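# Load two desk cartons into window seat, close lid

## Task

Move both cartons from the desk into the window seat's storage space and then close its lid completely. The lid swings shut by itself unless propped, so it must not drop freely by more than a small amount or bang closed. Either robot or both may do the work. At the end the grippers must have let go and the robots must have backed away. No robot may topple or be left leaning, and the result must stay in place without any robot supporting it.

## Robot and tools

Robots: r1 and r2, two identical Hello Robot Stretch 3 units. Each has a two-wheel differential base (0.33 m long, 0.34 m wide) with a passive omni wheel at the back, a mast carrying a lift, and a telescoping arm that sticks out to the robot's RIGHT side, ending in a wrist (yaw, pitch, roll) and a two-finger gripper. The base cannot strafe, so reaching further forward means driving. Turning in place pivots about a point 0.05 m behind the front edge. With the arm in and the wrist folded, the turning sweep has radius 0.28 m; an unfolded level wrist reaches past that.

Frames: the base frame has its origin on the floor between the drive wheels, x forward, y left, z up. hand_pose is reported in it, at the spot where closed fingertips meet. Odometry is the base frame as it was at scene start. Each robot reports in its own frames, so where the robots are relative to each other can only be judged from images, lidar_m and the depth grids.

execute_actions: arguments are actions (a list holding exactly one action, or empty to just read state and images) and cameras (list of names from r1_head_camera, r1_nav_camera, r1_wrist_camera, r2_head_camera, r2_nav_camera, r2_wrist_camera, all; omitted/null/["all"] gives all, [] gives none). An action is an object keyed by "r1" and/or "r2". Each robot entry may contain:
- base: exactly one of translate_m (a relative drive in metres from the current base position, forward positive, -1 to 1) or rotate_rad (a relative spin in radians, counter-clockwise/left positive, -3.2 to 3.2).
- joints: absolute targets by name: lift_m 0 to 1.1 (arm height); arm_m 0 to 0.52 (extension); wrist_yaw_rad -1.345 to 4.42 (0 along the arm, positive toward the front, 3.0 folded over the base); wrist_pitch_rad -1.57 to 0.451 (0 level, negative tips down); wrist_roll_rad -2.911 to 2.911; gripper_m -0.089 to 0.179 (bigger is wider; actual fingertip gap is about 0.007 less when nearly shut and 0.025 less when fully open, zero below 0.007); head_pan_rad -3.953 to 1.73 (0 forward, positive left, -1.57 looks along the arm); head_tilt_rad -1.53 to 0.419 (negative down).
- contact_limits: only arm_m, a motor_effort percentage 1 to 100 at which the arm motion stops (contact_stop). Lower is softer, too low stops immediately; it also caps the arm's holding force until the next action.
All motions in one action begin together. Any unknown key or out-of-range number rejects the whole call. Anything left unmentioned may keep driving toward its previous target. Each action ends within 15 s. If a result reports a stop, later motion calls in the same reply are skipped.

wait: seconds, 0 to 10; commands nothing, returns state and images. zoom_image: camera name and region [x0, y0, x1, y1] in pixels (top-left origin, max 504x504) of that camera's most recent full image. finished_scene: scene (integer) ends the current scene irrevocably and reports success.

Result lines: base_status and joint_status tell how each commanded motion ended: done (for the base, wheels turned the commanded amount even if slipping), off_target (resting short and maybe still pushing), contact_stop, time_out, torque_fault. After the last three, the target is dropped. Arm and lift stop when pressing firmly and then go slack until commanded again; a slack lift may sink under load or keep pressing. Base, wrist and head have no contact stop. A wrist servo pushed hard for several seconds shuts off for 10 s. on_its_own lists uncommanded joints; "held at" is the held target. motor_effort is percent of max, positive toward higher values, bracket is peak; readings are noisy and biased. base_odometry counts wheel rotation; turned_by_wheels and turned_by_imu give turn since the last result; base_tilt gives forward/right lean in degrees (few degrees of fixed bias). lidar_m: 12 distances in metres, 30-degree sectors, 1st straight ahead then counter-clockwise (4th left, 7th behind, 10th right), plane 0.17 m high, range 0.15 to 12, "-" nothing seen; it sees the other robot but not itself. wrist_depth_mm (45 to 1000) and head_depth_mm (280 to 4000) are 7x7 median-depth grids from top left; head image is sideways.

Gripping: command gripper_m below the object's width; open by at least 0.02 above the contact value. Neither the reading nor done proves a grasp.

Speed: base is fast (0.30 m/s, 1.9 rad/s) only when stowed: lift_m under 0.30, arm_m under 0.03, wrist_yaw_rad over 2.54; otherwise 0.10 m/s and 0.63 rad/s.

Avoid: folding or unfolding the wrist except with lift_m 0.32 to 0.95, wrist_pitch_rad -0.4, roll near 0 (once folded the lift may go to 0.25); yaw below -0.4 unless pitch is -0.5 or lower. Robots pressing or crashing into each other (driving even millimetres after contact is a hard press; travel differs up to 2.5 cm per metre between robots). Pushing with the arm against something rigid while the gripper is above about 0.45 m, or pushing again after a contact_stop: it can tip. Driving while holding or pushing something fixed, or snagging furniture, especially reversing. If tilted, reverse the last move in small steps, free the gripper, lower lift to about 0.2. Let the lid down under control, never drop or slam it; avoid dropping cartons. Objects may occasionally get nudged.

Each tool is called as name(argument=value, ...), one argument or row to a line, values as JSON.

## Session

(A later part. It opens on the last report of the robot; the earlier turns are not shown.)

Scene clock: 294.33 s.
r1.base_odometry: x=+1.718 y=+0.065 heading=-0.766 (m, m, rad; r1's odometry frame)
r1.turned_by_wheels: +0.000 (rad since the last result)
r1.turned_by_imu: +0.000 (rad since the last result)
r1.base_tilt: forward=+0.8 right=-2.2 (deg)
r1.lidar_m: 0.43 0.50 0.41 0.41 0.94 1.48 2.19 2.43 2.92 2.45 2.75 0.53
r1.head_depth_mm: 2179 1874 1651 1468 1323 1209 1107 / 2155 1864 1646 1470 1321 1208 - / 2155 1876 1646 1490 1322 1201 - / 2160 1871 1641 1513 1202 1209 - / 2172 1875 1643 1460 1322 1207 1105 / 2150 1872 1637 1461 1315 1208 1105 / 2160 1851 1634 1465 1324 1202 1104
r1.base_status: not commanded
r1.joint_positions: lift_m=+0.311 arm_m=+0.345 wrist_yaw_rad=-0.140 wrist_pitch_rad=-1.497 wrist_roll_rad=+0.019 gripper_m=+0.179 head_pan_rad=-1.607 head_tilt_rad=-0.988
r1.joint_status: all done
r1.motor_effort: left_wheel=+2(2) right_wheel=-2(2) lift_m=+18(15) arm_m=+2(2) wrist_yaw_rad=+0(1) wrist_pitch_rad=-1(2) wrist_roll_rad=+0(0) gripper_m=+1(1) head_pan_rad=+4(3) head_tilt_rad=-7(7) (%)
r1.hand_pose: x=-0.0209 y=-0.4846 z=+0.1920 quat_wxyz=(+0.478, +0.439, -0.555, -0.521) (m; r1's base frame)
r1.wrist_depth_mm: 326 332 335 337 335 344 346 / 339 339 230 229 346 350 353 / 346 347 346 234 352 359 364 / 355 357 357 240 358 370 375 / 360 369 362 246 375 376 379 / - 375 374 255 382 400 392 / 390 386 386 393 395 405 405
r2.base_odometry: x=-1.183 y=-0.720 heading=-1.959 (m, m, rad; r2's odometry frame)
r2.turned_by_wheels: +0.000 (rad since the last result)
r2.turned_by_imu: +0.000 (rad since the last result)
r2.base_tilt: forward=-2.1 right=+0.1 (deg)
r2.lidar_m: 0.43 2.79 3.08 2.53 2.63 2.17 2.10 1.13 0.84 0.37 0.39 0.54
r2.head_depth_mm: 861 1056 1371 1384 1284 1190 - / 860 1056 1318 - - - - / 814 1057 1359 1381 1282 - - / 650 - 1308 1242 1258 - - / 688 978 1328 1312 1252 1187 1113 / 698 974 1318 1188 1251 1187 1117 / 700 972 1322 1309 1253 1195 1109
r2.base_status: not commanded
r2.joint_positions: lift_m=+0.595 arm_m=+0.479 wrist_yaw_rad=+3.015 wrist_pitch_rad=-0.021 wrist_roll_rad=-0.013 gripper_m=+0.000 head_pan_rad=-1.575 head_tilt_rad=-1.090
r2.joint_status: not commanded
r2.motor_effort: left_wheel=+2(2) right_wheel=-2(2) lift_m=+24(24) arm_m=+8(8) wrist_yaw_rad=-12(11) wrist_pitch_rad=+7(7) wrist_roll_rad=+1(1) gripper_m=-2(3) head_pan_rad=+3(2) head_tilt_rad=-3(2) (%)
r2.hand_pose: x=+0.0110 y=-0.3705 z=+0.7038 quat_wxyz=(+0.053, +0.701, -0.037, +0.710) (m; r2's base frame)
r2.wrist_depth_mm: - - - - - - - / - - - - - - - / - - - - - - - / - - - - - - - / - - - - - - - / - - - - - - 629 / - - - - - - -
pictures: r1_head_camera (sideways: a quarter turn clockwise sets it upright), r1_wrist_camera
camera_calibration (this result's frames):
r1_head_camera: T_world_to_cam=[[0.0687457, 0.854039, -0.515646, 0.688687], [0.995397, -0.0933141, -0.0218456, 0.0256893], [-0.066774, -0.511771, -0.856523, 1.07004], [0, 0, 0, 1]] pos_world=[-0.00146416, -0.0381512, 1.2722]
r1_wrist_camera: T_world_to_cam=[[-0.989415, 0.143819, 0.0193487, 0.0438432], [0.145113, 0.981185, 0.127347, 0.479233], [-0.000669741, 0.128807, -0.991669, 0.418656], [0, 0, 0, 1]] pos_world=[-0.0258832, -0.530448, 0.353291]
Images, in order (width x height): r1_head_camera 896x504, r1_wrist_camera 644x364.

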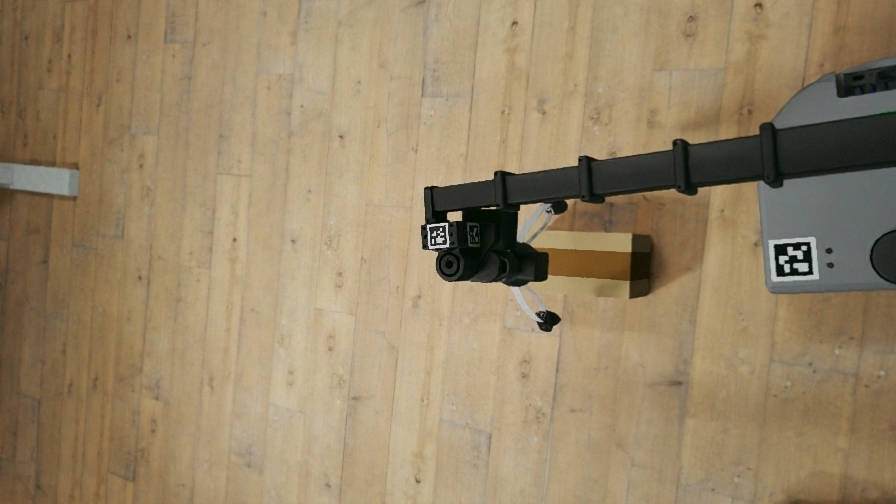

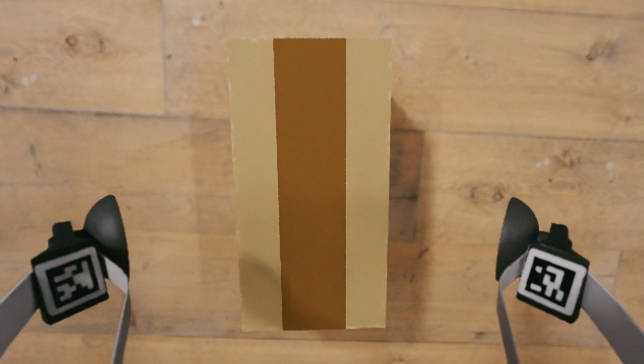

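execute_actions(
  actions=[
    {"r1":{"joints":{"arm_m":0.36,"lift_m":0.2}}},
  ],
  cameras=[],
)

execute_actions(
  actions=[
    {"r1":{"joints":{"gripper_m":0.066}}},
  ],
  cameras=["r1_wrist_camera"],
)

execute_actions(
  actions=[
    {"r1":{"base":{"rotate_rad":-3.2},"joints":{"lift_m":0.7,"arm_m":0.14,"wrist_yaw_rad":0.03}}},
  ],
  cameras=[],
)

execute_actions(
  actions=[
    {"r1":{"base":{"rotate_rad":-0.09},"joints":{"arm_m":0.45}}},
  ],
  cameras=["r1_wrist_camera","r1_head_camera"],
)

Scene clock: 308.67 s.
r1.base_odometry: x=+1.718 y=+0.065 heading=-0.766 (m, m, rad; r1's odometry frame)
r1.turned_by_wheels: +0.000 (rad since the last result)
r1.turned_by_imu: +0.001 (rad since the last result)
r1.base_tilt: forward=+0.9 right=-2.0 (deg)
r1.lidar_m: 0.43 0.50 0.41 0.41 0.93 1.48 2.19 2.43 2.92 2.45 2.75 0.53
r1.head_depth_mm: 2158 1863 1647 1462 1334 1207 1109 / 2170 1868 1662 1464 1326 1213 - / 2149 1867 1645 1491 1323 1208 - / 2161 1872 1631 1493 1196 1203 - / 2184 1862 1639 1467 1319 1207 1101 / 2135 1862 1635 1458 1317 1207 1104 / 2164 1857 1648 1464 1316 1209 1108
r1.base_status: not commanded
r1.joint_positions: lift_m=+0.201 arm_m=+0.360 wrist_yaw_rad=-0.140 wrist_pitch_rad=-1.497 wrist_roll_rad=+0.019 gripper_m=+0.179 head_pan_rad=-1.607 head_tilt_rad=-0.988
r1.joint_status: all done
r1.motor_effort: left_wheel=+2(3) right_wheel=-2(2) lift_m=+18(20) arm_m=+3(2) wrist_yaw_rad=+0(0) wrist_pitch_rad=-1(2) wrist_roll_rad=+0(0) gripper_m=+0(1) head_pan_rad=+3(2) head_tilt_rad=-7(7) (%)
r1.hand_pose: x=-0.0209 y=-0.4995 z=+0.0820 quat_wxyz=(+0.478, +0.439, -0.555, -0.521) (m; r1's base frame)
r1.wrist_depth_mm: 226 226 119 119 120 234 236 / 231 231 121 121 123 240 244 / 236 238 124 125 127 248 250 / 245 243 128 128 130 252 257 / 248 252 131 131 132 260 262 / - 259 135 134 137 269 271 / 262 268 139 139 141 278 277
r2.base_odometry: x=-1.183 y=-0.720 heading=-1.959 (m, m, rad; r2's odometry frame)
r2.turned_by_wheels: +0.000 (rad since the last result)
r2.turned_by_imu: +0.000 (rad since the last result)
r2.base_tilt: forward=-2.1 right=+0.1 (deg)
r2.lidar_m: 0.43 2.79 0.61 2.54 2.63 2.16 2.10 1.13 0.84 0.37 0.39 0.54
r2.head_depth_mm: 860 1056 1373 1377 1288 1184 - / 861 1056 1307 - - - - / 813 1055 1365 1376 1275 - - / 650 - 1307 1242 1257 - - / 686 977 1319 1319 1252 1190 1113 / 700 976 1323 1179 1251 1187 1119 / 698 972 1319 1317 1249 1192 1119
r2.base_status: not commanded
r2.joint_positions: lift_m=+0.595 arm_m=+0.479 wrist_yaw_rad=+3.015 wrist_pitch_rad=-0.021 wrist_roll_rad=-0.013 gripper_m=+0.000 head_pan_rad=-1.575 head_tilt_rad=-1.090
r2.joint_status: not commanded
r2.on_its_own: wrist_yaw_rad is at rest, and its effort (-13) is outside its rest range (-12 to +12)
r2.motor_effort: left_wheel=+2(3) right_wheel=-3(2) lift_m=+25(24) arm_m=+8(8) wrist_yaw_rad=-13(12) wrist_pitch_rad=+7(7) wrist_roll_rad=+1(0) gripper_m=-3(2) head_pan_rad=+2(2) head_tilt_rad=-3(3) (%)
r2.hand_pose: x=+0.0110 y=-0.3705 z=+0.7038 quat_wxyz=(+0.053, +0.701, -0.037, +0.710) (m; r2's base frame)
r2.wrist_depth_mm: - - - - - - - / - - - - - - - / - - - - - - - / - - - - - - - / - - - - - - - / - - - - - - - / - - - - - - 613
pictures: none
No camera images: the call's "cameras" was empty. Leave "cameras" out to get every camera's image.

Scene clock: 310.27 s.
r1.base_odometry: x=+1.718 y=+0.065 heading=-0.766 (m, m, rad; r1's odometry frame)
r1.turned_by_wheels: +0.000 (rad since the last result)
r1.turned_by_imu: +0.000 (rad since the last result)
r1.base_tilt: forward=+0.9 right=-2.0 (deg)
r1.lidar_m: 0.43 0.50 0.41 0.41 0.94 1.48 2.20 2.42 2.92 2.45 2.75 0.53
r1.head_depth_mm: 2164 1864 1641 1468 1326 1200 1109 / 2189 1869 1647 1466 1324 1209 - / 2162 1870 1639 1492 1330 1197 - / 2152 1870 1632 1486 1181 1205 - / 2168 1868 1644 1466 1319 1199 1105 / 2169 1874 1640 1466 1324 1206 1104 / 2161 1851 1638 1458 1318 1196 1104
r1.base_status: not commanded
r1.joint_positions: lift_m=+0.201 arm_m=+0.360 wrist_yaw_rad=-0.140 wrist_pitch_rad=-1.497 wrist_roll_rad=+0.019 gripper_m=+0.067 head_pan_rad=-1.607 head_tilt_rad=-0.988
r1.joint_status: all done
r1.motor_effort: left_wheel=+2(2) right_wheel=-1(2) lift_m=+18(18) arm_m=+3(2) wrist_yaw_rad=+0(0) wrist_pitch_rad=-1(2) wrist_roll_rad=+0(0) gripper_m=-20(92) head_pan_rad=+3(4) head_tilt_rad=-7(6) (%)
r1.hand_pose: x=-0.0209 y=-0.4995 z=+0.0820 quat_wxyz=(+0.478, +0.439, -0.555, -0.521) (m; r1's base frame)
r1.wrist_depth_mm: 226 226 117 118 119 231 238 / 231 233 120 121 122 240 243 / 239 238 123 123 125 245 250 / 245 246 126 127 129 253 257 / 250 250 129 131 132 259 264 / 257 264 133 135 135 267 271 / 263 267 137 138 140 278 277
r2.base_odometry: x=-1.183 y=-0.720 heading=-1.959 (m, m, rad; r2's odometry frame)
r2.turned_by_wheels: +0.000 (rad since the last result)
r2.turned_by_imu: +0.000 (rad since the last result)
r2.base_tilt: forward=-2.2 right=+0.0 (deg)
r2.lidar_m: 0.43 2.79 0.62 2.54 2.63 2.16 2.10 1.13 0.84 0.37 0.39 0.54
r2.head_depth_mm: 859 1060 1369 1382 1286 1189 - / 859 1053 1313 - - - - / 813 1057 1365 1388 1282 - - / 649 - 1317 1249 1268 - - / 688 976 1327 1317 1255 1195 1116 / 698 973 1323 1183 1253 1191 1111 / 697 972 1318 1315 1256 1186 1113
r2.base_status: not commanded
r2.joint_positions: lift_m=+0.595 arm_m=+0.479 wrist_yaw_rad=+3.015 wrist_pitch_rad=-0.021 wrist_roll_rad=-0.013 gripper_m=+0.000 head_pan_rad=-1.575 head_tilt_rad=-1.090
r2.joint_status: not commanded
r2.motor_effort: left_wheel=+3(3) right_wheel=-2(2) lift_m=+24(24) arm_m=+8(8) wrist_yaw_rad=-12(11) wrist_pitch_rad=+7(7) wrist_roll_rad=+1(1) gripper_m=-2(3) head_pan_rad=+2(2) head_tilt_rad=-3(3) (%)
r2.hand_pose: x=+0.0110 y=-0.3705 z=+0.7038 quat_wxyz=(+0.053, +0.701, -0.037, +0.710) (m; r2's base frame)
r2.wrist_depth_mm: - - - - - - - / - - - - - - - / - - - - - - - / - - - - - - - / - - - - - - - / - - - - - - - / - - - - - - 618
pictures: r1_wrist_camera
camera_calibration (this result's frames):
r1_wrist_camera: T_world_to_cam=[[-0.989415, 0.143815, 0.0193497, 0.0481277], [0.14511, 0.981155, 0.127586, 0.507868], [-0.000636242, 0.129044, -0.991639, 0.311613], [0, 0, 0, 1]] pos_world=[-0.0258801, -0.545431, 0.243279]
Images, in order (width x height): r1_wrist_camera 644x364.

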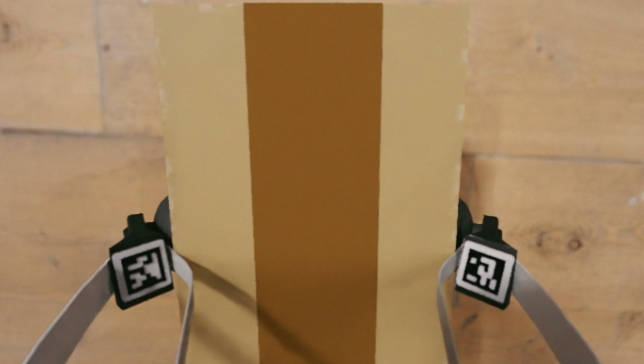

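Scene clock: 316.27 s.
r1.base_odometry: x=+1.718 y=+0.065 heading=+2.317 (m, m, rad; r1's odometry frame)
r1.turned_by_wheels: -3.200 (rad since the last result)
r1.turned_by_imu: -3.228 (rad since the last result)
r1.base_tilt: forward=+0.8 right=-2.1 (deg)
r1.lidar_m: 2.19 2.37 2.93 2.44 3.13 0.53 0.43 0.52 0.41 0.41 0.92 1.38
r1.head_depth_mm: 749 808 1138 1368 982 - - / 752 815 1142 - - 1190 - / 754 821 1124 - 954 1174 - / 758 826 1166 - 665 648 - / 766 873 1149 1293 1262 1190 1103 / 782 979 1211 1440 1325 1199 1110 / 829 987 1220 1450 1322 1207 1107
r1.base_status: done
r1.joint_positions: lift_m=+0.699 arm_m=+0.140 wrist_yaw_rad=+0.030 wrist_pitch_rad=-1.497 wrist_roll_rad=+0.019 gripper_m=+0.067 head_pan_rad=-1.607 head_tilt_rad=-0.988
r1.joint_status: all done
r1.motor_effort: left_wheel=+2(6) right_wheel=-1(8) lift_m=+54(56) arm_m=-4(4) wrist_yaw_rad=+0(2) wrist_pitch_rad=-2(2) wrist_roll_rad=+0(0) gripper_m=-19(20) head_pan_rad=+4(3) head_tilt_rad=-6(7) (%)
r1.hand_pose: x=-0.0218 y=-0.2801 z=+0.5807 quat_wxyz=(+0.520, +0.484, -0.515, -0.478) (m; r1's base frame)
r1.wrist_depth_mm: 693 717 116 117 119 541 626 / 702 719 119 120 122 358 314 / 742 712 123 123 125 738 774 / 752 761 126 127 129 769 813 / 783 755 130 131 132 692 664 / 770 798 134 134 137 647 656 / 817 800 138 139 140 678 677
r2.base_odometry: x=-1.183 y=-0.720 heading=-1.959 (m, m, rad; r2's odometry frame)
r2.turned_by_wheels: +0.000 (rad since the last result)
r2.turned_by_imu: -0.001 (rad since the last result)
r2.base_tilt: forward=-2.3 right=+0.0 (deg)
r2.lidar_m: 0.44 0.40 3.06 2.55 2.62 2.17 2.10 1.13 0.84 0.37 0.39 0.54
r2.head_depth_mm: 859 1055 1371 1383 1284 1190 - / 857 1059 1306 - - - - / 817 1059 1362 1370 1280 - - / 650 - 1312 1244 1264 - - / 686 974 1325 1315 1257 1193 1118 / 700 972 1326 1185 1252 1194 1034 / 698 967 1324 1311 1254 1037 973
r2.base_status: not commanded
r2.joint_positions: lift_m=+0.595 arm_m=+0.479 wrist_yaw_rad=+3.015 wrist_pitch_rad=-0.021 wrist_roll_rad=-0.013 gripper_m=+0.000 head_pan_rad=-1.575 head_tilt_rad=-1.090
r2.joint_status: not commanded
r2.motor_effort: left_wheel=+2(3) right_wheel=-3(2) lift_m=+24(24) arm_m=+8(8) wrist_yaw_rad=-12(13) wrist_pitch_rad=+7(7) wrist_roll_rad=+1(0) gripper_m=-3(3) head_pan_rad=+3(3) head_tilt_rad=-3(3) (%)
r2.hand_pose: x=+0.0110 y=-0.3705 z=+0.7038 quat_wxyz=(+0.053, +0.701, -0.037, +0.710) (m; r2's base frame)
r2.wrist_depth_mm: - - - - - 592 403 / - - - - - 678 - / - - - - - - - / - - - - - - - / - - - - - - - / - - - - - - 436 / - - - - - - -
pictures: none
No camera images: the call's "cameras" was empty. Leave "cameras" out to get every camera's image.

Scene clock: 319.77 s.
r1.base_odometry: x=+1.718 y=+0.065 heading=+2.227 (m, m, rad; r1's odometry frame)
r1.turned_by_wheels: -0.090 (rad since the last result)
r1.turned_by_imu: -0.090 (rad since the last result)
r1.base_tilt: forward=+0.9 right=-2.2 (deg)
r1.lidar_m: 2.19 2.30 2.99 2.45 3.02 2.63 0.43 0.56 0.42 0.41 0.43 1.24
r1.head_depth_mm: 770 843 1188 1358 1003 - - / 767 838 1143 - - 1197 - / 772 - 1170 1362 1042 1202 - / 770 - 838 825 1031 1202 - / 755 820 1025 1078 1017 1200 1108 / 763 907 1176 1423 1317 1199 1107 / 773 953 1172 1420 1313 1204 1109
r1.base_status: done
r1.joint_positions: lift_m=+0.699 arm_m=+0.450 wrist_yaw_rad=+0.030 wrist_pitch_rad=-1.497 wrist_roll_rad=+0.019 gripper_m=+0.067 head_pan_rad=-1.607 head_tilt_rad=-0.988
r1.joint_status: all done
r1.motor_effort: left_wheel=+2(6) right_wheel=-2(6) lift_m=+53(53) arm_m=+2(2) wrist_yaw_rad=+1(1) wrist_pitch_rad=-2(1) wrist_roll_rad=+0(0) gripper_m=-18(19) head_pan_rad=+4(3) head_tilt_rad=-5(7) (%)
r1.hand_pose: x=-0.0218 y=-0.5895 z=+0.5807 quat_wxyz=(+0.520, +0.484, -0.516, -0.479) (m; r1's base frame)
r1.wrist_depth_mm: 690 695 117 118 119 576 526 / 708 709 120 120 121 671 577 / 729 728 122 124 125 681 568 / 769 749 127 127 129 699 561 / 779 764 130 131 132 716 551 / 779 798 133 135 136 482 503 / 824 799 138 138 140 361 380
r2.base_odometry: x=-1.183 y=-0.720 heading=-1.959 (m, m, rad; r2's odometry frame)
r2.turned_by_wheels: +0.000 (rad since the last result)
r2.turned_by_imu: +0.000 (rad since the last result)
r2.base_tilt: forward=-2.2 right=+0.0 (deg)
r2.lidar_m: 0.44 0.41 3.05 2.54 2.62 2.16 2.10 1.13 0.84 0.37 0.39 0.54
r2.head_depth_mm: 862 1054 1374 1383 1291 1192 - / 859 1058 1318 - - - - / 816 1048 1360 1381 1281 - - / 649 - 1308 1253 1261 - - / 688 980 1330 1313 1251 1189 1119 / 700 972 1320 1177 1252 1193 1037 / 699 968 1325 1299 1256 1039 974
r2.base_status: not commanded
r2.joint_positions: lift_m=+0.595 arm_m=+0.479 wrist_yaw_rad=+3.015 wrist_pitch_rad=-0.021 wrist_roll_rad=-0.013 gripper_m=+0.000 head_pan_rad=-1.575 head_tilt_rad=-1.090
r2.joint_status: not commanded
r2.motor_effort: left_wheel=+2(3) right_wheel=-2(2) lift_m=+24(24) arm_m=+8(8) wrist_yaw_rad=-12(13) wrist_pitch_rad=+7(7) wrist_roll_rad=+1(1) gripper_m=-2(2) head_pan_rad=+2(3) head_tilt_rad=-3(3) (%)
r2.hand_pose: x=+0.0110 y=-0.3705 z=+0.7038 quat_wxyz=(+0.053, +0.701, -0.037, +0.710) (m; r2's base frame)
r2.wrist_depth_mm: - - - - - 603 405 / - - - - - 659 - / - - - - - - - / - - - - - - - / - - - - - - - / - - - - - - - / - - - - - - -
pictures: r1_head_camera (sideways: a quarter turn clockwise sets it upright), r1_wrist_camera
camera_calibration (this result's frames):
r1_head_camera: T_world_to_cam=[[0.0686979, 0.854043, -0.515646, 0.688687], [0.995402, -0.0932583, -0.0218456, 0.0256893], [-0.0667454, -0.511774, -0.856523, 1.07004], [0, 0, 0, 1]] pos_world=[-0.00146202, -0.0381517, 1.2722]
r1_wrist_camera: T_world_to_cam=[[-0.99949, -0.0253952, 0.0193467, -0.0494226], [-0.0227274, 0.991585, 0.127445, 0.535267], [-0.0224204, 0.12694, -0.991657, 0.81609], [0, 0, 0, 1]] pos_world=[-0.0189351, -0.635613, 0.74202]
Images, in order (width x height): r1_head_camera 896x504, r1_wrist_camera 644x364.

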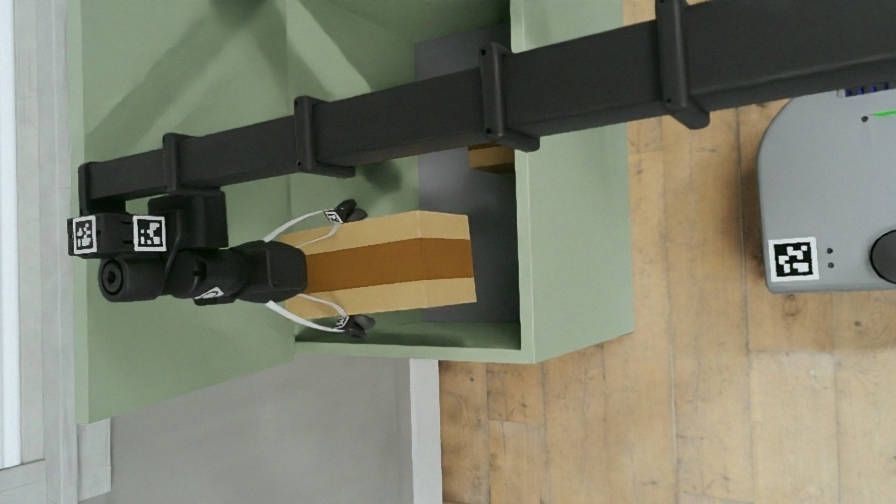

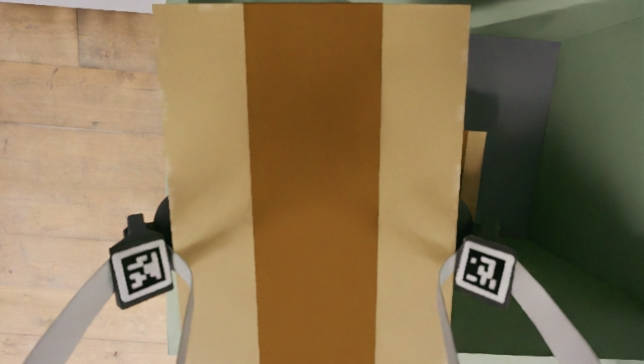

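execute_actions(
  actions=[
    {"r1":{"base":{"rotate_rad":-0.06},"joints":{"lift_m":0.276}}},
  ],
  cameras=["r1_wrist_camera"],
)

execute_actions(
  actions=[
    {"r1":{"joints":{"gripper_m":0.15}}},
  ],
  cameras=[],
)

execute_actions(
  actions=[
    {"r1":{"joints":{"lift_m":0.6}},"r2":{"joints":{"wrist_yaw_rad":2.7,"head_tilt_rad":-0.9}}},
  ],
  cameras=["r1_wrist_camera","r2_head_camera"],
)

execute_actions(
  actions=[
    {"r1":{"joints":{"arm_m":0.0}},"r2":{"joints":{"arm_m":0.35}}},
  ],
  cameras=["r2_head_camera"],
)

Scene clock: 331.13 s.
r1.base_odometry: x=+1.718 y=+0.065 heading=+2.167 (m, m, rad; r1's odometry frame)
r1.turned_by_wheels: -0.060 (rad since the last result)
r1.turned_by_imu: -0.059 (rad since the last result)
r1.base_tilt: forward=+0.9 right=-2.1 (deg)
r1.lidar_m: 2.20 2.27 2.98 2.44 2.99 2.66 0.43 0.59 0.42 0.41 0.42 1.17
r1.head_depth_mm: 738 877 1176 1263 1126 1204 1107 / 729 857 1207 1393 1093 1209 - / 769 843 1187 1378 1055 1203 - / 761 831 1170 1208 1034 1202 - / 756 818 1153 1349 1064 1200 1104 / 749 803 1109 1379 1306 1201 1109 / 757 940 1139 1392 1321 1200 1106
r1.base_status: done
r1.joint_positions: lift_m=+0.277 arm_m=+0.450 wrist_yaw_rad=+0.030 wrist_pitch_rad=-1.497 wrist_roll_rad=+0.019 gripper_m=+0.067 head_pan_rad=-1.607 head_tilt_rad=-0.988
r1.joint_status: all done
r1.motor_effort: left_wheel=+2(7) right_wheel=-1(9) lift_m=+18(47) arm_m=+2(2) wrist_yaw_rad=+0(0) wrist_pitch_rad=-2(1) wrist_roll_rad=+0(0) gripper_m=-18(18) head_pan_rad=+4(4) head_tilt_rad=-6(7) (%)
r1.hand_pose: x=-0.0218 y=-0.5896 z=+0.1580 quat_wxyz=(+0.520, +0.484, -0.516, -0.479) (m; r1's base frame)
r1.wrist_depth_mm: 194 235 116 117 119 249 248 / 194 243 119 120 121 255 257 / 196 242 123 124 125 256 177 / 198 254 127 127 129 251 171 / 198 229 129 131 132 236 171 / 192 274 134 135 136 230 171 / - 278 138 139 140 287 163
r2.base_odometry: x=-1.183 y=-0.720 heading=-1.959 (m, m, rad; r2's odometry frame)
r2.turned_by_wheels: +0.000 (rad since the last result)
r2.turned_by_imu: -0.001 (rad since the last result)
r2.base_tilt: forward=-2.1 right=+0.1 (deg)
r2.lidar_m: 0.44 0.42 3.06 2.53 2.63 2.16 2.10 1.13 0.84 0.37 0.39 0.54
r2.head_depth_mm: 858 1055 1363 1381 1284 1185 - / 861 1057 1308 - - - - / 813 1054 1368 1376 1275 - - / 650 - 1315 1249 1268 - - / 686 981 1328 1314 1256 1192 1114 / 699 970 1328 1186 1254 1192 1036 / 698 968 1324 1175 1255 1042 971
r2.base_status: not commanded
r2.joint_positions: lift_m=+0.595 arm_m=+0.479 wrist_yaw_rad=+3.015 wrist_pitch_rad=-0.021 wrist_roll_rad=-0.013 gripper_m=+0.000 head_pan_rad=-1.575 head_tilt_rad=-1.090
r2.joint_status: not commanded
r2.motor_effort: left_wheel=+3(2) right_wheel=-3(2) lift_m=+24(24) arm_m=+7(8) wrist_yaw_rad=-12(11) wrist_pitch_rad=+7(7) wrist_roll_rad=+1(1) gripper_m=-3(2) head_pan_rad=+2(3) head_tilt_rad=-3(3) (%)
r2.hand_pose: x=+0.0110 y=-0.3705 z=+0.7038 quat_wxyz=(+0.053, +0.701, -0.037, +0.710) (m; r2's base frame)
r2.wrist_depth_mm: - - - - - - - / - - - - - - - / - - - - - - - / - - - - - - - / - - - - - - - / - - - - 649 718 - / - - - - - 766 -
pictures: r1_wrist_camera
camera_calibration (this result's frames):
r1_wrist_camera: T_world_to_cam=[[-0.99949, -0.0253946, 0.0193467, -0.0412436], [-0.0227269, 0.991585, 0.127445, 0.589156], [-0.0224203, 0.126941, -0.991657, 0.396864], [0, 0, 0, 1]] pos_world=[-0.0189351, -0.635624, 0.319266]
Images, in order (width x height): r1_wrist_camera 644x364.

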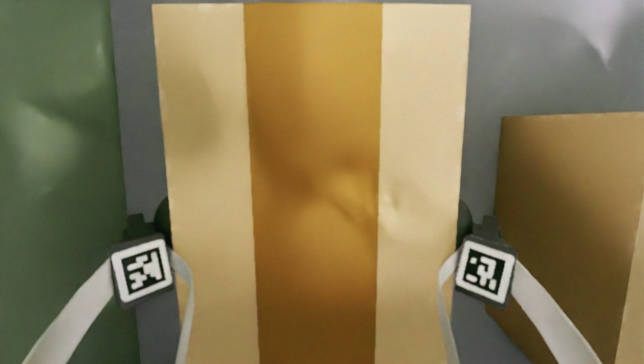

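Scene clock: 332.47 s.
r1.base_odometry: x=+1.718 y=+0.065 heading=+2.167 (m, m, rad; r1's odometry frame)
r1.turned_by_wheels: +0.000 (rad since the last result)
r1.turned_by_imu: +0.000 (rad since the last result)
r1.base_tilt: forward=+0.9 right=-2.0 (deg)
r1.lidar_m: 2.19 2.26 3.02 2.45 3.00 2.66 0.43 0.59 0.43 0.41 0.42 1.18
r1.head_depth_mm: 739 873 1177 1263 1126 1210 1105 / 731 859 1207 1398 1094 1201 - / 771 846 1190 1377 1061 1206 - / 761 828 1167 - 1028 1203 - / 757 817 1153 1350 1062 1205 1105 / 751 802 1105 1367 1299 1208 1104 / 756 939 1147 1397 1320 1198 1107
r1.base_status: not commanded
r1.joint_positions: lift_m=+0.277 arm_m=+0.450 wrist_yaw_rad=+0.030 wrist_pitch_rad=-1.497 wrist_roll_rad=+0.019 gripper_m=+0.150 head_pan_rad=-1.607 head_tilt_rad=-0.988
r1.joint_status: all done
r1.motor_effort: left_wheel=+2(2) right_wheel=-2(1) lift_m=+19(19) arm_m=+2(2) wrist_yaw_rad=+0(0) wrist_pitch_rad=-1(2) wrist_roll_rad=+0(0) gripper_m=+1(81) head_pan_rad=+4(3) head_tilt_rad=-8(7) (%)
r1.hand_pose: x=-0.0218 y=-0.5896 z=+0.1580 quat_wxyz=(+0.520, +0.484, -0.516, -0.479) (m; r1's base frame)
r1.wrist_depth_mm: 196 236 130 131 133 248 249 / 196 244 133 134 136 255 256 / 196 249 137 138 140 257 180 / 197 254 140 140 143 253 170 / 191 264 144 145 147 225 171 / - 275 148 149 151 - 163 / 203 276 153 153 156 270 162
r2.base_odometry: x=-1.183 y=-0.720 heading=-1.959 (m, m, rad; r2's odometry frame)
r2.turned_by_wheels: +0.000 (rad since the last result)
r2.turned_by_imu: +0.000 (rad since the last result)
r2.base_tilt: forward=-2.1 right=+0.1 (deg)
r2.lidar_m: 0.44 0.42 3.06 2.54 2.62 2.17 2.10 1.13 0.84 0.37 0.39 0.54
r2.head_depth_mm: 862 1055 1367 1386 1289 1186 - / 860 1051 1312 - - - - / 816 1055 1362 1386 1275 - - / 649 - 1308 1253 1266 - - / 687 977 1320 1310 1252 1193 1111 / 699 968 1323 1179 1258 1188 1036 / 696 972 1320 1182 1251 1042 974
r2.base_status: not commanded
r2.joint_positions: lift_m=+0.595 arm_m=+0.479 wrist_yaw_rad=+3.015 wrist_pitch_rad=-0.021 wrist_roll_rad=-0.013 gripper_m=+0.000 head_pan_rad=-1.575 head_tilt_rad=-1.090
r2.joint_status: not commanded
r2.motor_effort: left_wheel=+3(3) right_wheel=-2(2) lift_m=+24(24) arm_m=+8(8) wrist_yaw_rad=-12(13) wrist_pitch_rad=+7(7) wrist_roll_rad=+1(1) gripper_m=-2(2) head_pan_rad=+2(2) head_tilt_rad=-3(3) (%)
r2.hand_pose: x=+0.0110 y=-0.3705 z=+0.7038 quat_wxyz=(+0.053, +0.701, -0.037, +0.710) (m; r2's base frame)
r2.wrist_depth_mm: - - - - - - - / - - - - - - - / - - - - - - - / - - - - - - - / - - - - - - - / - - - - 665 711 - / - - - - - 769 -
pictures: none
No camera images: the call's "cameras" was empty. Leave "cameras" out to get every camera's image.

Scene clock: 336.23 s.
r1.base_odometry: x=+1.718 y=+0.065 heading=+2.167 (m, m, rad; r1's odometry frame)
r1.turned_by_wheels: +0.000 (rad since the last result)
r1.turned_by_imu: +0.000 (rad since the last result)
r1.base_tilt: forward=+0.9 right=-2.1 (deg)
r1.lidar_m: 2.19 2.26 3.00 2.45 3.00 2.67 0.43 0.59 0.42 0.41 0.42 1.17
r1.head_depth_mm: 741 895 1180 1266 1126 1220 1124 / 732 880 1205 1399 - - - / 728 829 1205 1378 1056 1214 - / 736 790 1266 1356 1034 1200 - / 728 838 1150 1351 1059 1203 1104 / 718 830 1110 1372 1300 1209 1105 / 756 938 1151 1402 1319 1207 1107
r1.base_status: not commanded
r1.joint_positions: lift_m=+0.599 arm_m=+0.450 wrist_yaw_rad=+0.030 wrist_pitch_rad=-1.497 wrist_roll_rad=+0.019 gripper_m=+0.150 head_pan_rad=-1.607 head_tilt_rad=-0.988
r1.joint_status: all done
r1.motor_effort: left_wheel=+2(2) right_wheel=-1(2) lift_m=+53(55) arm_m=+2(2) wrist_yaw_rad=+0(0) wrist_pitch_rad=-1(2) wrist_roll_rad=+0(0) gripper_m=+0(0) head_pan_rad=+3(4) head_tilt_rad=-6(6) (%)
r1.hand_pose: x=-0.0218 y=-0.5896 z=+0.4808 quat_wxyz=(+0.520, +0.484, -0.516, -0.479) (m; r1's base frame)
r1.wrist_depth_mm: 196 278 542 549 546 562 523 / 195 278 567 547 564 578 522 / 202 278 524 458 583 581 523 / 202 280 576 477 488 612 524 / 201 330 557 487 613 626 514 / 672 334 447 446 450 - 456 / 210 282 336 339 343 341 343
r2.base_odometry: x=-1.183 y=-0.720 heading=-1.959 (m, m, rad; r2's odometry frame)
r2.turned_by_wheels: +0.000 (rad since the last result)
r2.turned_by_imu: +0.000 (rad since the last result)
r2.base_tilt: forward=-2.2 right=+0.0 (deg)
r2.lidar_m: 0.44 0.42 3.07 2.54 2.63 2.16 2.10 1.13 0.84 0.37 0.39 0.54
r2.head_depth_mm: 758 894 1079 1370 1369 1239 1126 / 759 890 1050 1314 - 1216 - / 750 851 1109 1358 1361 1236 1149 / 752 712 - 1320 1300 1196 1155 / 749 734 983 1324 1215 1179 1119 / 750 735 979 1317 1186 1187 1122 / 748 731 974 1316 1198 1191 1123
r2.base_status: not commanded
r2.joint_positions: lift_m=+0.595 arm_m=+0.479 wrist_yaw_rad=+2.713 wrist_pitch_rad=-0.021 wrist_roll_rad=-0.013 gripper_m=+0.000 head_pan_rad=-1.575 head_tilt_rad=-0.902
r2.joint_status: all done
r2.motor_effort: left_wheel=+5(4) right_wheel=-6(6) lift_m=+24(24) arm_m=+7(8) wrist_yaw_rad=-10(15) wrist_pitch_rad=+7(7) wrist_roll_rad=+1(1) gripper_m=-2(3) head_pan_rad=+2(2) head_tilt_rad=+1(12) (%)
r2.hand_pose: x=+0.0850 y=-0.3917 z=+0.7038 quat_wxyz=(+0.159, +0.688, -0.142, +0.694) (m; r2's base frame)
r2.wrist_depth_mm: - - - - - - - / - - - 727 - - 284 / - - - - - - - / - - - - - - - / - - - - - - - / - - - - - - - / - - - - - - -
pictures: r1_wrist_camera, r2_head_camera (sideways: a quarter turn clockwise sets it upright)
camera_calibration (this result's frames):
r1_wrist_camera: T_world_to_cam=[[-0.99949, -0.0253949, 0.0193467, -0.0474886], [-0.0227272, 0.991585, 0.127445, 0.548019], [-0.0224203, 0.12694, -0.991657, 0.716957], [0, 0, 0, 1]] pos_world=[-0.0189351, -0.635624, 0.642052]
r2_head_camera: T_world_to_cam=[[0.0136109, 0.816183, -0.577633, 0.769449], [0.999718, -0.0223372, -0.00800542, 0.00280796], [-0.0194366, -0.577362, -0.816257, 1.02042], [0, 0, 0, 1]] pos_world=[0.00655344, -0.0387971, 1.27741]
Images, in order (width x height): r1_wrist_camera 644x364, r2_head_camera 896x504.

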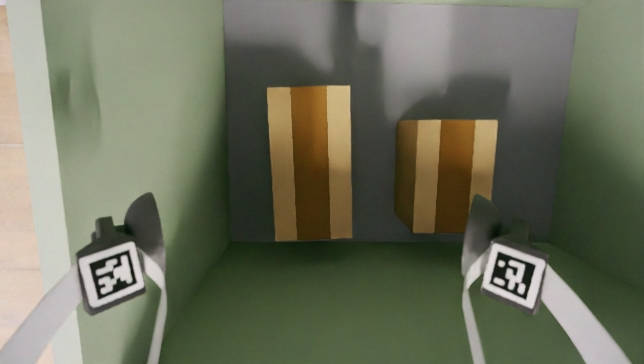

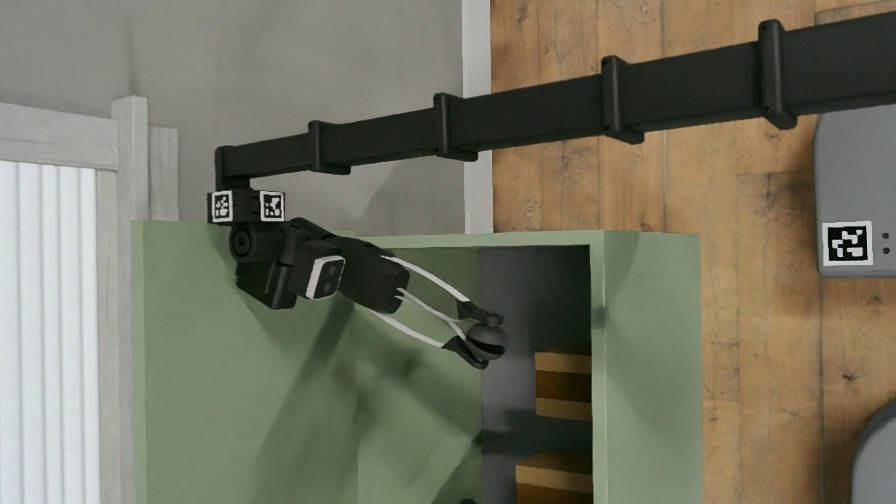

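Scene clock: 340.73 s.
r1.base_odometry: x=+1.718 y=+0.065 heading=+2.167 (m, m, rad; r1's odometry frame)
r1.turned_by_wheels: +0.000 (rad since the last result)
r1.turned_by_imu: +0.001 (rad since the last result)
r1.base_tilt: forward=+0.9 right=-2.1 (deg)
r1.lidar_m: 2.20 2.26 2.99 2.44 3.00 2.67 0.43 0.59 0.43 0.41 0.42 1.17
r1.head_depth_mm: 830 932 1181 1264 1127 1207 1118 / 795 923 1209 1389 1083 - - / 785 912 1187 1370 1051 - - / 776 903 1174 1364 1027 - - / 781 910 1160 1349 1061 1202 1107 / 778 901 1108 1382 1301 1205 1103 / 770 919 1145 1393 1319 1203 1108
r1.base_status: not commanded
r1.joint_positions: lift_m=+0.599 arm_m=+0.001 wrist_yaw_rad=+0.030 wrist_pitch_rad=-1.497 wrist_roll_rad=+0.019 gripper_m=+0.150 head_pan_rad=-1.607 head_tilt_rad=-0.988
r1.joint_status: all done
r1.motor_effort: left_wheel=+2(2) right_wheel=-1(2) lift_m=+53(52) arm_m=-4(4) wrist_yaw_rad=+0(0) wrist_pitch_rad=-1(1) wrist_roll_rad=+0(0) gripper_m=-1(0) head_pan_rad=+4(4) head_tilt_rad=-6(6) (%)
r1.hand_pose: x=-0.0218 y=-0.1407 z=+0.4808 quat_wxyz=(+0.520, +0.484, -0.515, -0.478) (m; r1's base frame)
r1.wrist_depth_mm: 604 605 606 621 616 631 624 / 598 617 630 620 629 641 662 / 628 645 635 663 649 650 498 / 651 649 667 - - 677 517 / 657 658 679 - - 608 516 / 675 688 688 - - - 535 / 693 687 701 - 750 755 740
r2.base_odometry: x=-1.183 y=-0.720 heading=-1.959 (m, m, rad; r2's odometry frame)
r2.turned_by_wheels: +0.000 (rad since the last result)
r2.turned_by_imu: +0.000 (rad since the last result)
r2.base_tilt: forward=-2.2 right=+0.1 (deg)
r2.lidar_m: 0.44 0.42 3.06 2.53 2.63 2.17 2.10 1.13 0.84 0.37 0.39 0.54
r2.head_depth_mm: 760 890 1081 1364 1362 1229 1123 / 757 892 1065 1359 - 1217 - / 752 887 1019 1365 1372 1235 1151 / 752 889 989 - 1297 1197 1149 / 751 887 985 1295 1304 1181 1125 / 751 886 978 1322 1186 1181 1122 / 747 880 980 1312 1194 1189 1127
r2.base_status: not commanded
r2.joint_positions: lift_m=+0.595 arm_m=+0.350 wrist_yaw_rad=+2.710 wrist_pitch_rad=-0.021 wrist_roll_rad=-0.013 gripper_m=+0.000 head_pan_rad=-1.575 head_tilt_rad=-0.902
r2.joint_status: all done
r2.motor_effort: left_wheel=+3(4) right_wheel=-3(6) lift_m=+24(24) arm_m=+1(6) wrist_yaw_rad=-8(11) wrist_pitch_rad=+7(7) wrist_roll_rad=+1(1) gripper_m=-3(3) head_pan_rad=+4(2) head_tilt_rad=+2(1) (%)
r2.hand_pose: x=+0.0857 y=-0.2627 z=+0.7038 quat_wxyz=(+0.160, +0.688, -0.143, +0.694) (m; r2's base frame)
r2.wrist_depth_mm: - - - - - - - / - - - - 603 389 - / - - - - 637 388 - / - - - - - 437 - / - - - - - 440 - / - - - - - - - / - - - - - - -
pictures: r2_head_camera (sideways: a quarter turn clockwise sets it upright)
camera_calibration (this result's frames):
r2_head_camera: T_world_to_cam=[[0.0136103, 0.816023, -0.577859, 0.769744], [0.999718, -0.0223394, -0.0080003, 0.0028013], [-0.0194375, -0.577588, -0.816097, 1.02021], [0, 0, 0, 1]] pos_world=[0.00655342, -0.0388039, 1.27742]
Images, in order (width x height): r2_head_camera 896x504.

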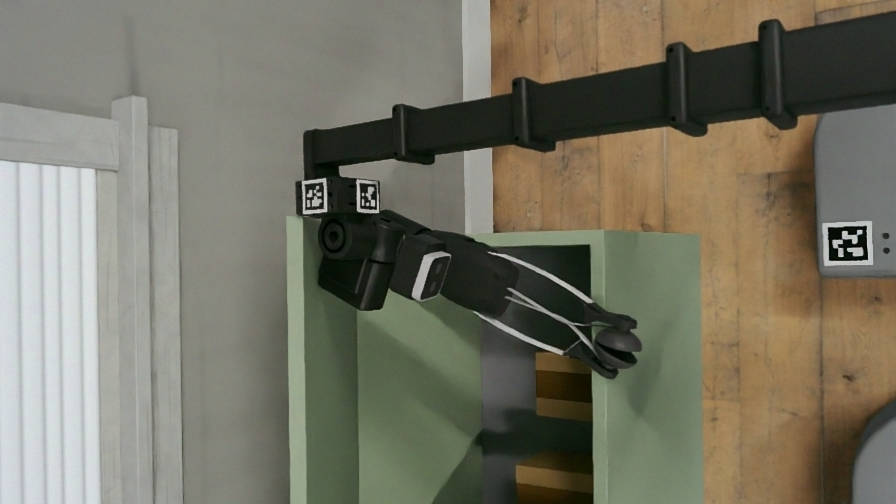

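execute_actions(
  actions=[
    {"r2":{"joints":{"lift_m":0.555,"arm_m":0.285,"head_tilt_rad":-1.1}},"r1":{"base":{"translate_m":0.08}}},
  ],
  cameras=[],
)

execute_actions(
  actions=[
    {"r2":{"joints":{"lift_m":0.505,"arm_m":0.243}}},
  ],
  cameras=["r2_head_camera"],
)

execute_actions(
  actions=[
    {"r2":{"joints":{"lift_m":0.45,"arm_m":0.212}}},
  ],
  cameras=[],
)

execute_actions(
  actions=[
    {"r2":{"joints":{"lift_m":0.405,"arm_m":0.195}}},
  ],
  cameras=[],
)

execute_actions(
  actions=[
    {"r2":{"joints":{"lift_m":0.36,"arm_m":0.184}}},
  ],
  cameras=["r2_head_camera"],
)

Scene clock: 351.73 s.
r1.base_odometry: x=+1.673 y=+0.131 heading=+2.167 (m, m, rad; r1's odometry frame)
r1.turned_by_wheels: +0.000 (rad since the last result)
r1.turned_by_imu: +0.001 (rad since the last result)
r1.base_tilt: forward=+1.1 right=-2.0 (deg)
r1.lidar_m: 2.11 2.18 2.93 2.45 3.00 2.75 0.51 0.59 0.42 0.41 0.87 1.17
r1.head_depth_mm: 826 1011 1222 1373 1119 1208 1119 / 791 995 1210 1393 1077 - - / 784 981 1183 1367 1043 - - / 780 968 1087 1359 1023 - - / 778 958 1088 1372 1292 1199 1106 / 773 947 1159 1419 1321 1201 1106 / 764 939 1143 1403 1316 1205 1105
r1.base_status: done
r1.joint_positions: lift_m=+0.599 arm_m=+0.001 wrist_yaw_rad=+0.030 wrist_pitch_rad=-1.497 wrist_roll_rad=+0.019 gripper_m=+0.150 head_pan_rad=-1.607 head_tilt_rad=-0.988
r1.joint_status: not commanded
r1.motor_effort: left_wheel=+2(5) right_wheel=-1(3) lift_m=+53(53) arm_m=-4(4) wrist_yaw_rad=+0(0) wrist_pitch_rad=-1(1) wrist_roll_rad=+0(0) gripper_m=+0(1) head_pan_rad=+3(4) head_tilt_rad=-6(7) (%)
r1.hand_pose: x=-0.0218 y=-0.1407 z=+0.4808 quat_wxyz=(+0.520, +0.484, -0.515, -0.478) (m; r1's base frame)
r1.wrist_depth_mm: 598 603 605 610 607 610 635 / 607 625 621 634 635 639 639 / 627 634 650 630 643 641 594 / 643 656 651 - - 672 566 / 654 670 684 - - 690 566 / 684 688 693 - - - 542 / 700 678 714 - 734 719 726
r2.base_odometry: x=-1.183 y=-0.720 heading=-1.959 (m, m, rad; r2's odometry frame)
r2.turned_by_wheels: +0.000 (rad since the last result)
r2.turned_by_imu: -0.001 (rad since the last result)
r2.base_tilt: forward=-2.2 right=+0.0 (deg)
r2.lidar_m: 0.52 0.49 3.06 2.54 2.61 2.16 2.10 1.13 0.84 0.37 0.39 0.54
r2.head_depth_mm: 858 1051 1361 1378 1279 1190 1128 / 854 1052 1336 1398 - - - / 856 1036 1394 1382 1280 - - / 855 958 - 1007 1256 - - / 853 953 1318 1271 1260 1190 1113 / 851 955 1313 1183 1249 1187 1102 / 851 959 1315 1198 1250 1177 1006
r2.base_status: not commanded
r2.joint_positions: lift_m=+0.555 arm_m=+0.285 wrist_yaw_rad=+2.706 wrist_pitch_rad=-0.021 wrist_roll_rad=-0.013 gripper_m=+0.000 head_pan_rad=-1.575 head_tilt_rad=-1.086
r2.joint_status: all done
r2.motor_effort: left_wheel=+2(3) right_wheel=-2(6) lift_m=+21(19) arm_m=+1(2) wrist_yaw_rad=-5(8) wrist_pitch_rad=+7(7) wrist_roll_rad=+1(1) gripper_m=-2(3) head_pan_rad=+2(2) head_tilt_rad=-4(15) (%)
r2.hand_pose: x=+0.0865 y=-0.1981 z=+0.6640 quat_wxyz=(+0.161, +0.687, -0.144, +0.693) (m; r2's base frame)
r2.wrist_depth_mm: - - - - - - - / - - - - 478 453 345 / - - - - - - 376 / - - - - - - 402 / - - - - - - 437 / - - - - - - 470 / - - - - - - -
pictures: none
No camera images: the call's "cameras" was empty. Leave "cameras" out to get every camera's image.

Scene clock: 353.10 s.
r1.base_odometry: x=+1.673 y=+0.131 heading=+2.167 (m, m, rad; r1's odometry frame)
r1.turned_by_wheels: +0.000 (rad since the last result)
r1.turned_by_imu: +0.000 (rad since the last result)
r1.base_tilt: forward=+0.8 right=-2.1 (deg)
r1.lidar_m: 2.11 2.19 2.94 2.45 2.99 2.75 0.51 0.59 0.42 0.40 0.87 1.17
r1.head_depth_mm: 827 1007 851 1375 1116 1209 1119 / 792 992 868 1392 1072 - - / 782 983 881 1374 1046 - - / 777 972 900 1352 1020 - - / 777 959 995 1366 1295 1200 1103 / 775 948 1157 1414 1320 1205 1102 / 765 938 1143 1401 1321 1199 1105
r1.base_status: not commanded
r1.joint_positions: lift_m=+0.599 arm_m=+0.001 wrist_yaw_rad=+0.030 wrist_pitch_rad=-1.497 wrist_roll_rad=+0.019 gripper_m=+0.150 head_pan_rad=-1.607 head_tilt_rad=-0.988
r1.joint_status: not commanded
r1.motor_effort: left_wheel=+2(2) right_wheel=-1(1) lift_m=+54(54) arm_m=-4(4) wrist_yaw_rad=+0(0) wrist_pitch_rad=-1(1) wrist_roll_rad=+0(0) gripper_m=+0(1) head_pan_rad=+3(4) head_tilt_rad=-7(7) (%)
r1.hand_pose: x=-0.0218 y=-0.1407 z=+0.4808 quat_wxyz=(+0.520, +0.484, -0.515, -0.478) (m; r1's base frame)
r1.wrist_depth_mm: 604 597 613 605 610 620 624 / 618 617 630 612 637 655 645 / 623 648 652 640 651 656 595 / 638 661 657 - - 687 560 / 663 661 680 - - 679 549 / 673 685 701 - - - 552 / 707 717 703 - 707 744 727
r2.base_odometry: x=-1.183 y=-0.720 heading=-1.959 (m, m, rad; r2's odometry frame)
r2.turned_by_wheels: +0.000 (rad since the last result)
r2.turned_by_imu: +0.000 (rad since the last result)
r2.base_tilt: forward=-2.1 right=+0.1 (deg)
r2.lidar_m: 0.52 0.50 3.08 2.54 2.62 2.16 2.10 1.13 0.84 0.37 0.39 0.54
r2.head_depth_mm: 858 1053 1370 1390 1275 1187 1138 / 855 1059 1359 1384 1294 - - / 855 1051 1247 1387 1279 - - / 852 988 727 1350 1267 - - / 850 985 777 1312 1254 1193 1111 / 853 978 803 1193 1254 1190 1101 / 849 978 806 1189 1252 1183 1005
r2.base_status: not commanded
r2.joint_positions: lift_m=+0.505 arm_m=+0.243 wrist_yaw_rad=+2.707 wrist_pitch_rad=-0.021 wrist_roll_rad=-0.013 gripper_m=+0.000 head_pan_rad=-1.575 head_tilt_rad=-1.086
r2.joint_status: all done
r2.motor_effort: left_wheel=+2(3) right_wheel=-2(2) lift_m=+22(23) arm_m=+0(2) wrist_yaw_rad=-6(7) wrist_pitch_rad=+7(7) wrist_roll_rad=+1(1) gripper_m=-2(2) head_pan_rad=+3(3) head_tilt_rad=-4(3) (%)
r2.hand_pose: x=+0.0862 y=-0.1561 z=+0.6139 quat_wxyz=(+0.161, +0.687, -0.144, +0.694) (m; r2's base frame)
r2.wrist_depth_mm: - - - - 440 418 348 / - - - - - - - / - - - - - - - / - - - - - - - / - - - - - - - / - - - - - - - / - - - - 949 - -
pictures: r2_head_camera (sideways: a quarter turn clockwise sets it upright)
camera_calibration (this result's frames):
r2_head_camera: T_world_to_cam=[[0.0139644, 0.908101, -0.418518, 0.562177], [0.999725, -0.0205578, -0.0112491, 0.00702849], [-0.0188191, -0.418246, -0.908139, 1.13983], [0, 0, 0, 1]] pos_world=[0.00657351, -0.0336402, 1.27048]
Images, in order (width x height): r2_head_camera 896x504.

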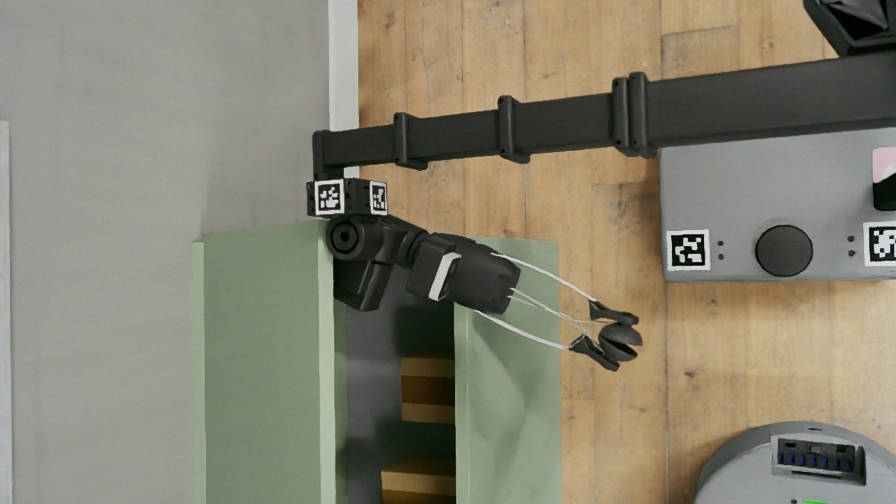

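Scene clock: 354.43 s.
r1.base_odometry: x=+1.673 y=+0.131 heading=+2.167 (m, m, rad; r1's odometry frame)
r1.turned_by_wheels: +0.000 (rad since the last result)
r1.turned_by_imu: +0.000 (rad since the last result)
r1.base_tilt: forward=+0.9 right=-2.2 (deg)
r1.lidar_m: 2.11 2.19 2.94 2.45 3.00 2.75 0.51 0.59 0.42 0.41 0.87 1.17
r1.head_depth_mm: 826 1007 950 910 1119 1199 1117 / 792 996 962 1199 1075 - - / 781 978 969 1206 1044 - - / 776 970 977 813 1021 - - / 776 958 1034 929 1288 1199 1103 / 772 947 1159 1415 1323 1202 1108 / 764 936 1144 1392 1322 1201 1110
r1.base_status: not commanded
r1.joint_positions: lift_m=+0.599 arm_m=+0.001 wrist_yaw_rad=+0.030 wrist_pitch_rad=-1.497 wrist_roll_rad=+0.019 gripper_m=+0.150 head_pan_rad=-1.607 head_tilt_rad=-0.988
r1.joint_status: not commanded
r1.motor_effort: left_wheel=+2(2) right_wheel=-1(2) lift_m=+53(53) arm_m=-4(4) wrist_yaw_rad=+0(1) wrist_pitch_rad=-1(1) wrist_roll_rad=+0(0) gripper_m=+0(0) head_pan_rad=+3(4) head_tilt_rad=-6(6) (%)
r1.hand_pose: x=-0.0218 y=-0.1407 z=+0.4808 quat_wxyz=(+0.520, +0.484, -0.515, -0.478) (m; r1's base frame)
r1.wrist_depth_mm: 605 610 598 617 618 615 617 / 611 622 622 651 639 634 636 / 633 641 631 636 650 655 597 / 655 660 659 - - 657 571 / 668 667 686 - - 700 578 / 653 696 708 - - - 545 / 706 703 715 - 733 750 725
r2.base_odometry: x=-1.183 y=-0.720 heading=-1.959 (m, m, rad; r2's odometry frame)
r2.turned_by_wheels: +0.000 (rad since the last result)
r2.turned_by_imu: +0.000 (rad since the last result)
r2.base_tilt: forward=-2.1 right=+0.0 (deg)
r2.lidar_m: 0.52 0.49 3.05 2.53 2.62 2.16 2.09 1.13 0.84 0.37 0.39 0.54
r2.head_depth_mm: 859 1055 1361 1379 1277 1194 1135 / 856 1048 1359 1382 1280 - - / 854 1054 1331 1349 1279 - - / 857 986 827 - 1269 - - / 854 982 798 1271 1251 1182 1112 / 849 977 799 1000 1250 1189 1106 / 851 975 798 999 1255 1176 1005
r2.base_status: not commanded
r2.joint_positions: lift_m=+0.450 arm_m=+0.212 wrist_yaw_rad=+2.707 wrist_pitch_rad=-0.021 wrist_roll_rad=-0.013 gripper_m=+0.000 head_pan_rad=-1.575 head_tilt_rad=-1.086
r2.joint_status: all done
r2.motor_effort: left_wheel=+3(2) right_wheel=-2(3) lift_m=+22(22) arm_m=+1(1) wrist_yaw_rad=-6(6) wrist_pitch_rad=+7(7) wrist_roll_rad=+1(0) gripper_m=-3(3) head_pan_rad=+2(3) head_tilt_rad=-4(4) (%)
r2.hand_pose: x=+0.0862 y=-0.1250 z=+0.5590 quat_wxyz=(+0.161, +0.687, -0.144, +0.694) (m; r2's base frame)
r2.wrist_depth_mm: - - - - - 480 - / - - - - - - - / - - - - - - - / - - - - - - - / - - - - - - - / - - - - - - - / 925 911 915 940 922 954 -
pictures: none
No camera images: the call's "cameras" was empty. Leave "cameras" out to get every camera's image.

Scene clock: 355.67 s.
r1.base_odometry: x=+1.673 y=+0.131 heading=+2.167 (m, m, rad; r1's odometry frame)
r1.turned_by_wheels: +0.000 (rad since the last result)
r1.turned_by_imu: +0.000 (rad since the last result)
r1.base_tilt: forward=+1.0 right=-2.1 (deg)
r1.lidar_m: 2.11 2.18 2.95 2.45 2.99 2.75 0.51 0.59 0.42 0.40 0.87 1.17
r1.head_depth_mm: 825 1010 996 840 1120 1212 1119 / 793 998 996 845 1069 - - / 784 980 1000 847 1042 - - / 779 975 1010 826 1018 - - / 779 958 1049 853 1292 1204 1104 / 773 945 1167 1413 1315 1203 1106 / 762 937 1146 1399 1320 1201 1107
r1.base_status: not commanded
r1.joint_positions: lift_m=+0.599 arm_m=+0.001 wrist_yaw_rad=+0.030 wrist_pitch_rad=-1.497 wrist_roll_rad=+0.019 gripper_m=+0.150 head_pan_rad=-1.607 head_tilt_rad=-0.988
r1.joint_status: not commanded
r1.motor_effort: left_wheel=+2(2) right_wheel=-1(2) lift_m=+53(54) arm_m=-5(4) wrist_yaw_rad=+0(0) wrist_pitch_rad=-2(1) wrist_roll_rad=+0(0) gripper_m=+0(1) head_pan_rad=+3(3) head_tilt_rad=-7(6) (%)
r1.hand_pose: x=-0.0218 y=-0.1407 z=+0.4808 quat_wxyz=(+0.520, +0.484, -0.515, -0.478) (m; r1's base frame)
r1.wrist_depth_mm: 593 603 608 625 620 621 633 / 627 624 630 632 623 644 645 / 615 611 632 637 658 650 589 / 659 644 638 - - 684 575 / 662 668 676 - - 692 563 / 666 689 684 - - - 550 / 681 692 713 - 732 719 720
r2.base_odometry: x=-1.183 y=-0.720 heading=-1.959 (m, m, rad; r2's odometry frame)
r2.turned_by_wheels: +0.000 (rad since the last result)
r2.turned_by_imu: +0.000 (rad since the last result)
r2.base_tilt: forward=-2.2 right=+0.1 (deg)
r2.lidar_m: 0.52 0.49 3.05 2.54 2.62 2.16 2.10 1.13 0.84 0.37 0.39 0.54
r2.head_depth_mm: 856 1053 1366 1390 1284 1189 - / 855 1053 1360 1381 1285 - - / 855 1050 1356 1368 1278 - - / 857 992 883 774 1266 - - / 853 997 862 938 1257 1181 1114 / 855 994 858 936 1244 1190 1105 / 855 999 858 936 1250 1177 1007
r2.base_status: not commanded
r2.joint_positions: lift_m=+0.405 arm_m=+0.195 wrist_yaw_rad=+2.706 wrist_pitch_rad=-0.021 wrist_roll_rad=-0.013 gripper_m=+0.000 head_pan_rad=-1.575 head_tilt_rad=-1.086
r2.joint_status: all done
r2.motor_effort: left_wheel=+2(3) right_wheel=-2(3) lift_m=+23(25) arm_m=+1(2) wrist_yaw_rad=-5(6) wrist_pitch_rad=+7(7) wrist_roll_rad=+1(1) gripper_m=-3(3) head_pan_rad=+2(4) head_tilt_rad=-4(4) (%)
r2.hand_pose: x=+0.0866 y=-0.1082 z=+0.5139 quat_wxyz=(+0.161, +0.687, -0.144, +0.693) (m; r2's base frame)
r2.wrist_depth_mm: - - - - - - - / - - - - - - - / - - - - - - - / - - - - - - - / - - - - - - - / - - - - - - - / 848 845 847 887 850 879 898
pictures: none
No camera images: the call's "cameras" was empty. Leave "cameras" out to get every camera's image.

Scene clock: 356.90 s.
r1.base_odometry: x=+1.673 y=+0.131 heading=+2.167 (m, m, rad; r1's odometry frame)
r1.turned_by_wheels: +0.000 (rad since the last result)
r1.turned_by_imu: +0.000 (rad since the last result)
r1.base_tilt: forward=+0.8 right=-2.2 (deg)
r1.lidar_m: 2.12 2.18 2.94 2.45 3.00 2.75 0.51 0.59 0.42 0.40 0.87 1.17
r1.head_depth_mm: 828 1007 1023 873 1118 1203 1123 / 794 993 1019 855 1075 - - / 784 982 1026 859 1042 - - / 777 968 1028 858 1020 - - / 777 959 1060 903 1285 1199 1106 / 774 945 1155 1417 1321 1202 1104 / 763 936 1146 1402 1318 1206 1105
r1.base_status: not commanded
r1.joint_positions: lift_m=+0.599 arm_m=+0.001 wrist_yaw_rad=+0.030 wrist_pitch_rad=-1.497 wrist_roll_rad=+0.019 gripper_m=+0.150 head_pan_rad=-1.607 head_tilt_rad=-0.988
r1.joint_status: not commanded
r1.motor_effort: left_wheel=+2(2) right_wheel=-2(1) lift_m=+53(53) arm_m=-4(4) wrist_yaw_rad=+0(0) wrist_pitch_rad=-2(1) wrist_roll_rad=+0(0) gripper_m=+0(1) head_pan_rad=+3(2) head_tilt_rad=-7(6) (%)
r1.hand_pose: x=-0.0218 y=-0.1407 z=+0.4808 quat_wxyz=(+0.520, +0.484, -0.515, -0.478) (m; r1's base frame)
r1.wrist_depth_mm: 603 598 608 612 626 623 632 / 612 624 617 633 628 633 651 / 619 637 616 648 649 642 590 / 639 646 652 - - 681 567 / 664 665 670 - - 683 554 / 665 709 687 - - - 555 / 703 689 699 - 706 707 748
r2.base_odometry: x=-1.183 y=-0.720 heading=-1.959 (m, m, rad; r2's odometry frame)
r2.turned_by_wheels: +0.000 (rad since the last result)
r2.turned_by_imu: +0.000 (rad since the last result)
r2.base_tilt: forward=-2.2 right=+0.2 (deg)
r2.lidar_m: 0.52 0.49 3.06 2.53 2.62 2.17 2.10 1.13 0.84 0.37 0.39 0.54
r2.head_depth_mm: 856 1054 1355 1384 1278 1191 - / 854 1050 1363 1382 1276 1212 - / 854 1051 1351 1403 1284 - - / 854 1001 922 817 1257 - - / 853 1007 899 831 1255 1185 1114 / 850 1005 903 834 1252 1190 1106 / 852 1007 898 831 1255 1174 1011
r2.base_status: not commanded
r2.joint_positions: lift_m=+0.360 arm_m=+0.184 wrist_yaw_rad=+2.704 wrist_pitch_rad=-0.021 wrist_roll_rad=-0.013 gripper_m=+0.000 head_pan_rad=-1.575 head_tilt_rad=-1.086
r2.joint_status: all done
r2.motor_effort: left_wheel=+2(2) right_wheel=-2(3) lift_m=+24(23) arm_m=+0(2) wrist_yaw_rad=-4(5) wrist_pitch_rad=+7(7) wrist_roll_rad=+1(0) gripper_m=-3(2) head_pan_rad=+2(3) head_tilt_rad=-4(4) (%)
r2.hand_pose: x=+0.0869 y=-0.0974 z=+0.4689 quat_wxyz=(+0.162, +0.687, -0.145, +0.693) (m; r2's base frame)
r2.wrist_depth_mm: - - - - - - - / - - - - - - - / - - - - - - - / - - - - - - - / - - - - - - - / - - - - - - - / 766 786 802 808 750 574 864
pictures: r2_head_camera (sideways: a quarter turn clockwise sets it upright)
camera_calibration (this result's frames):
r2_head_camera: T_world_to_cam=[[0.0139646, 0.908107, -0.418506, 0.562161], [0.999725, -0.0205577, -0.0112493, 0.00702878], [-0.0188191, -0.418234, -0.908145, 1.13984], [0, 0, 0, 1]] pos_world=[0.00657351, -0.0336398, 1.27048]
Images, in order (width x height): r2_head_camera 896x504.

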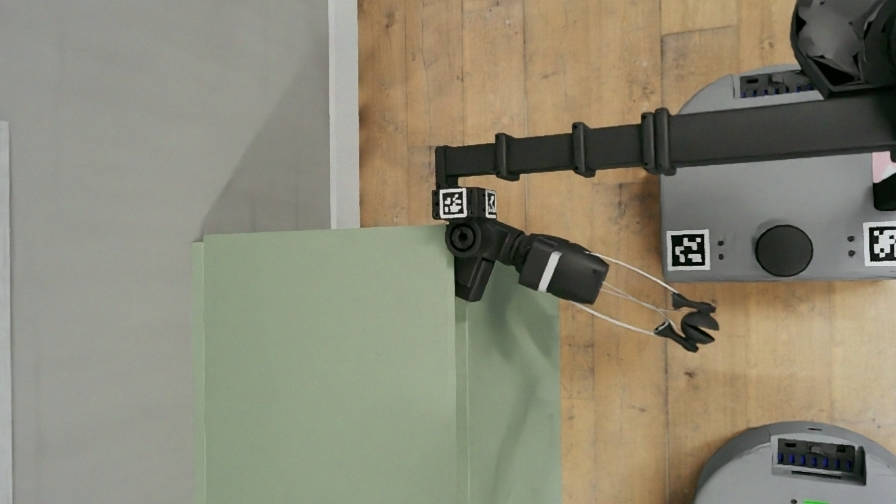

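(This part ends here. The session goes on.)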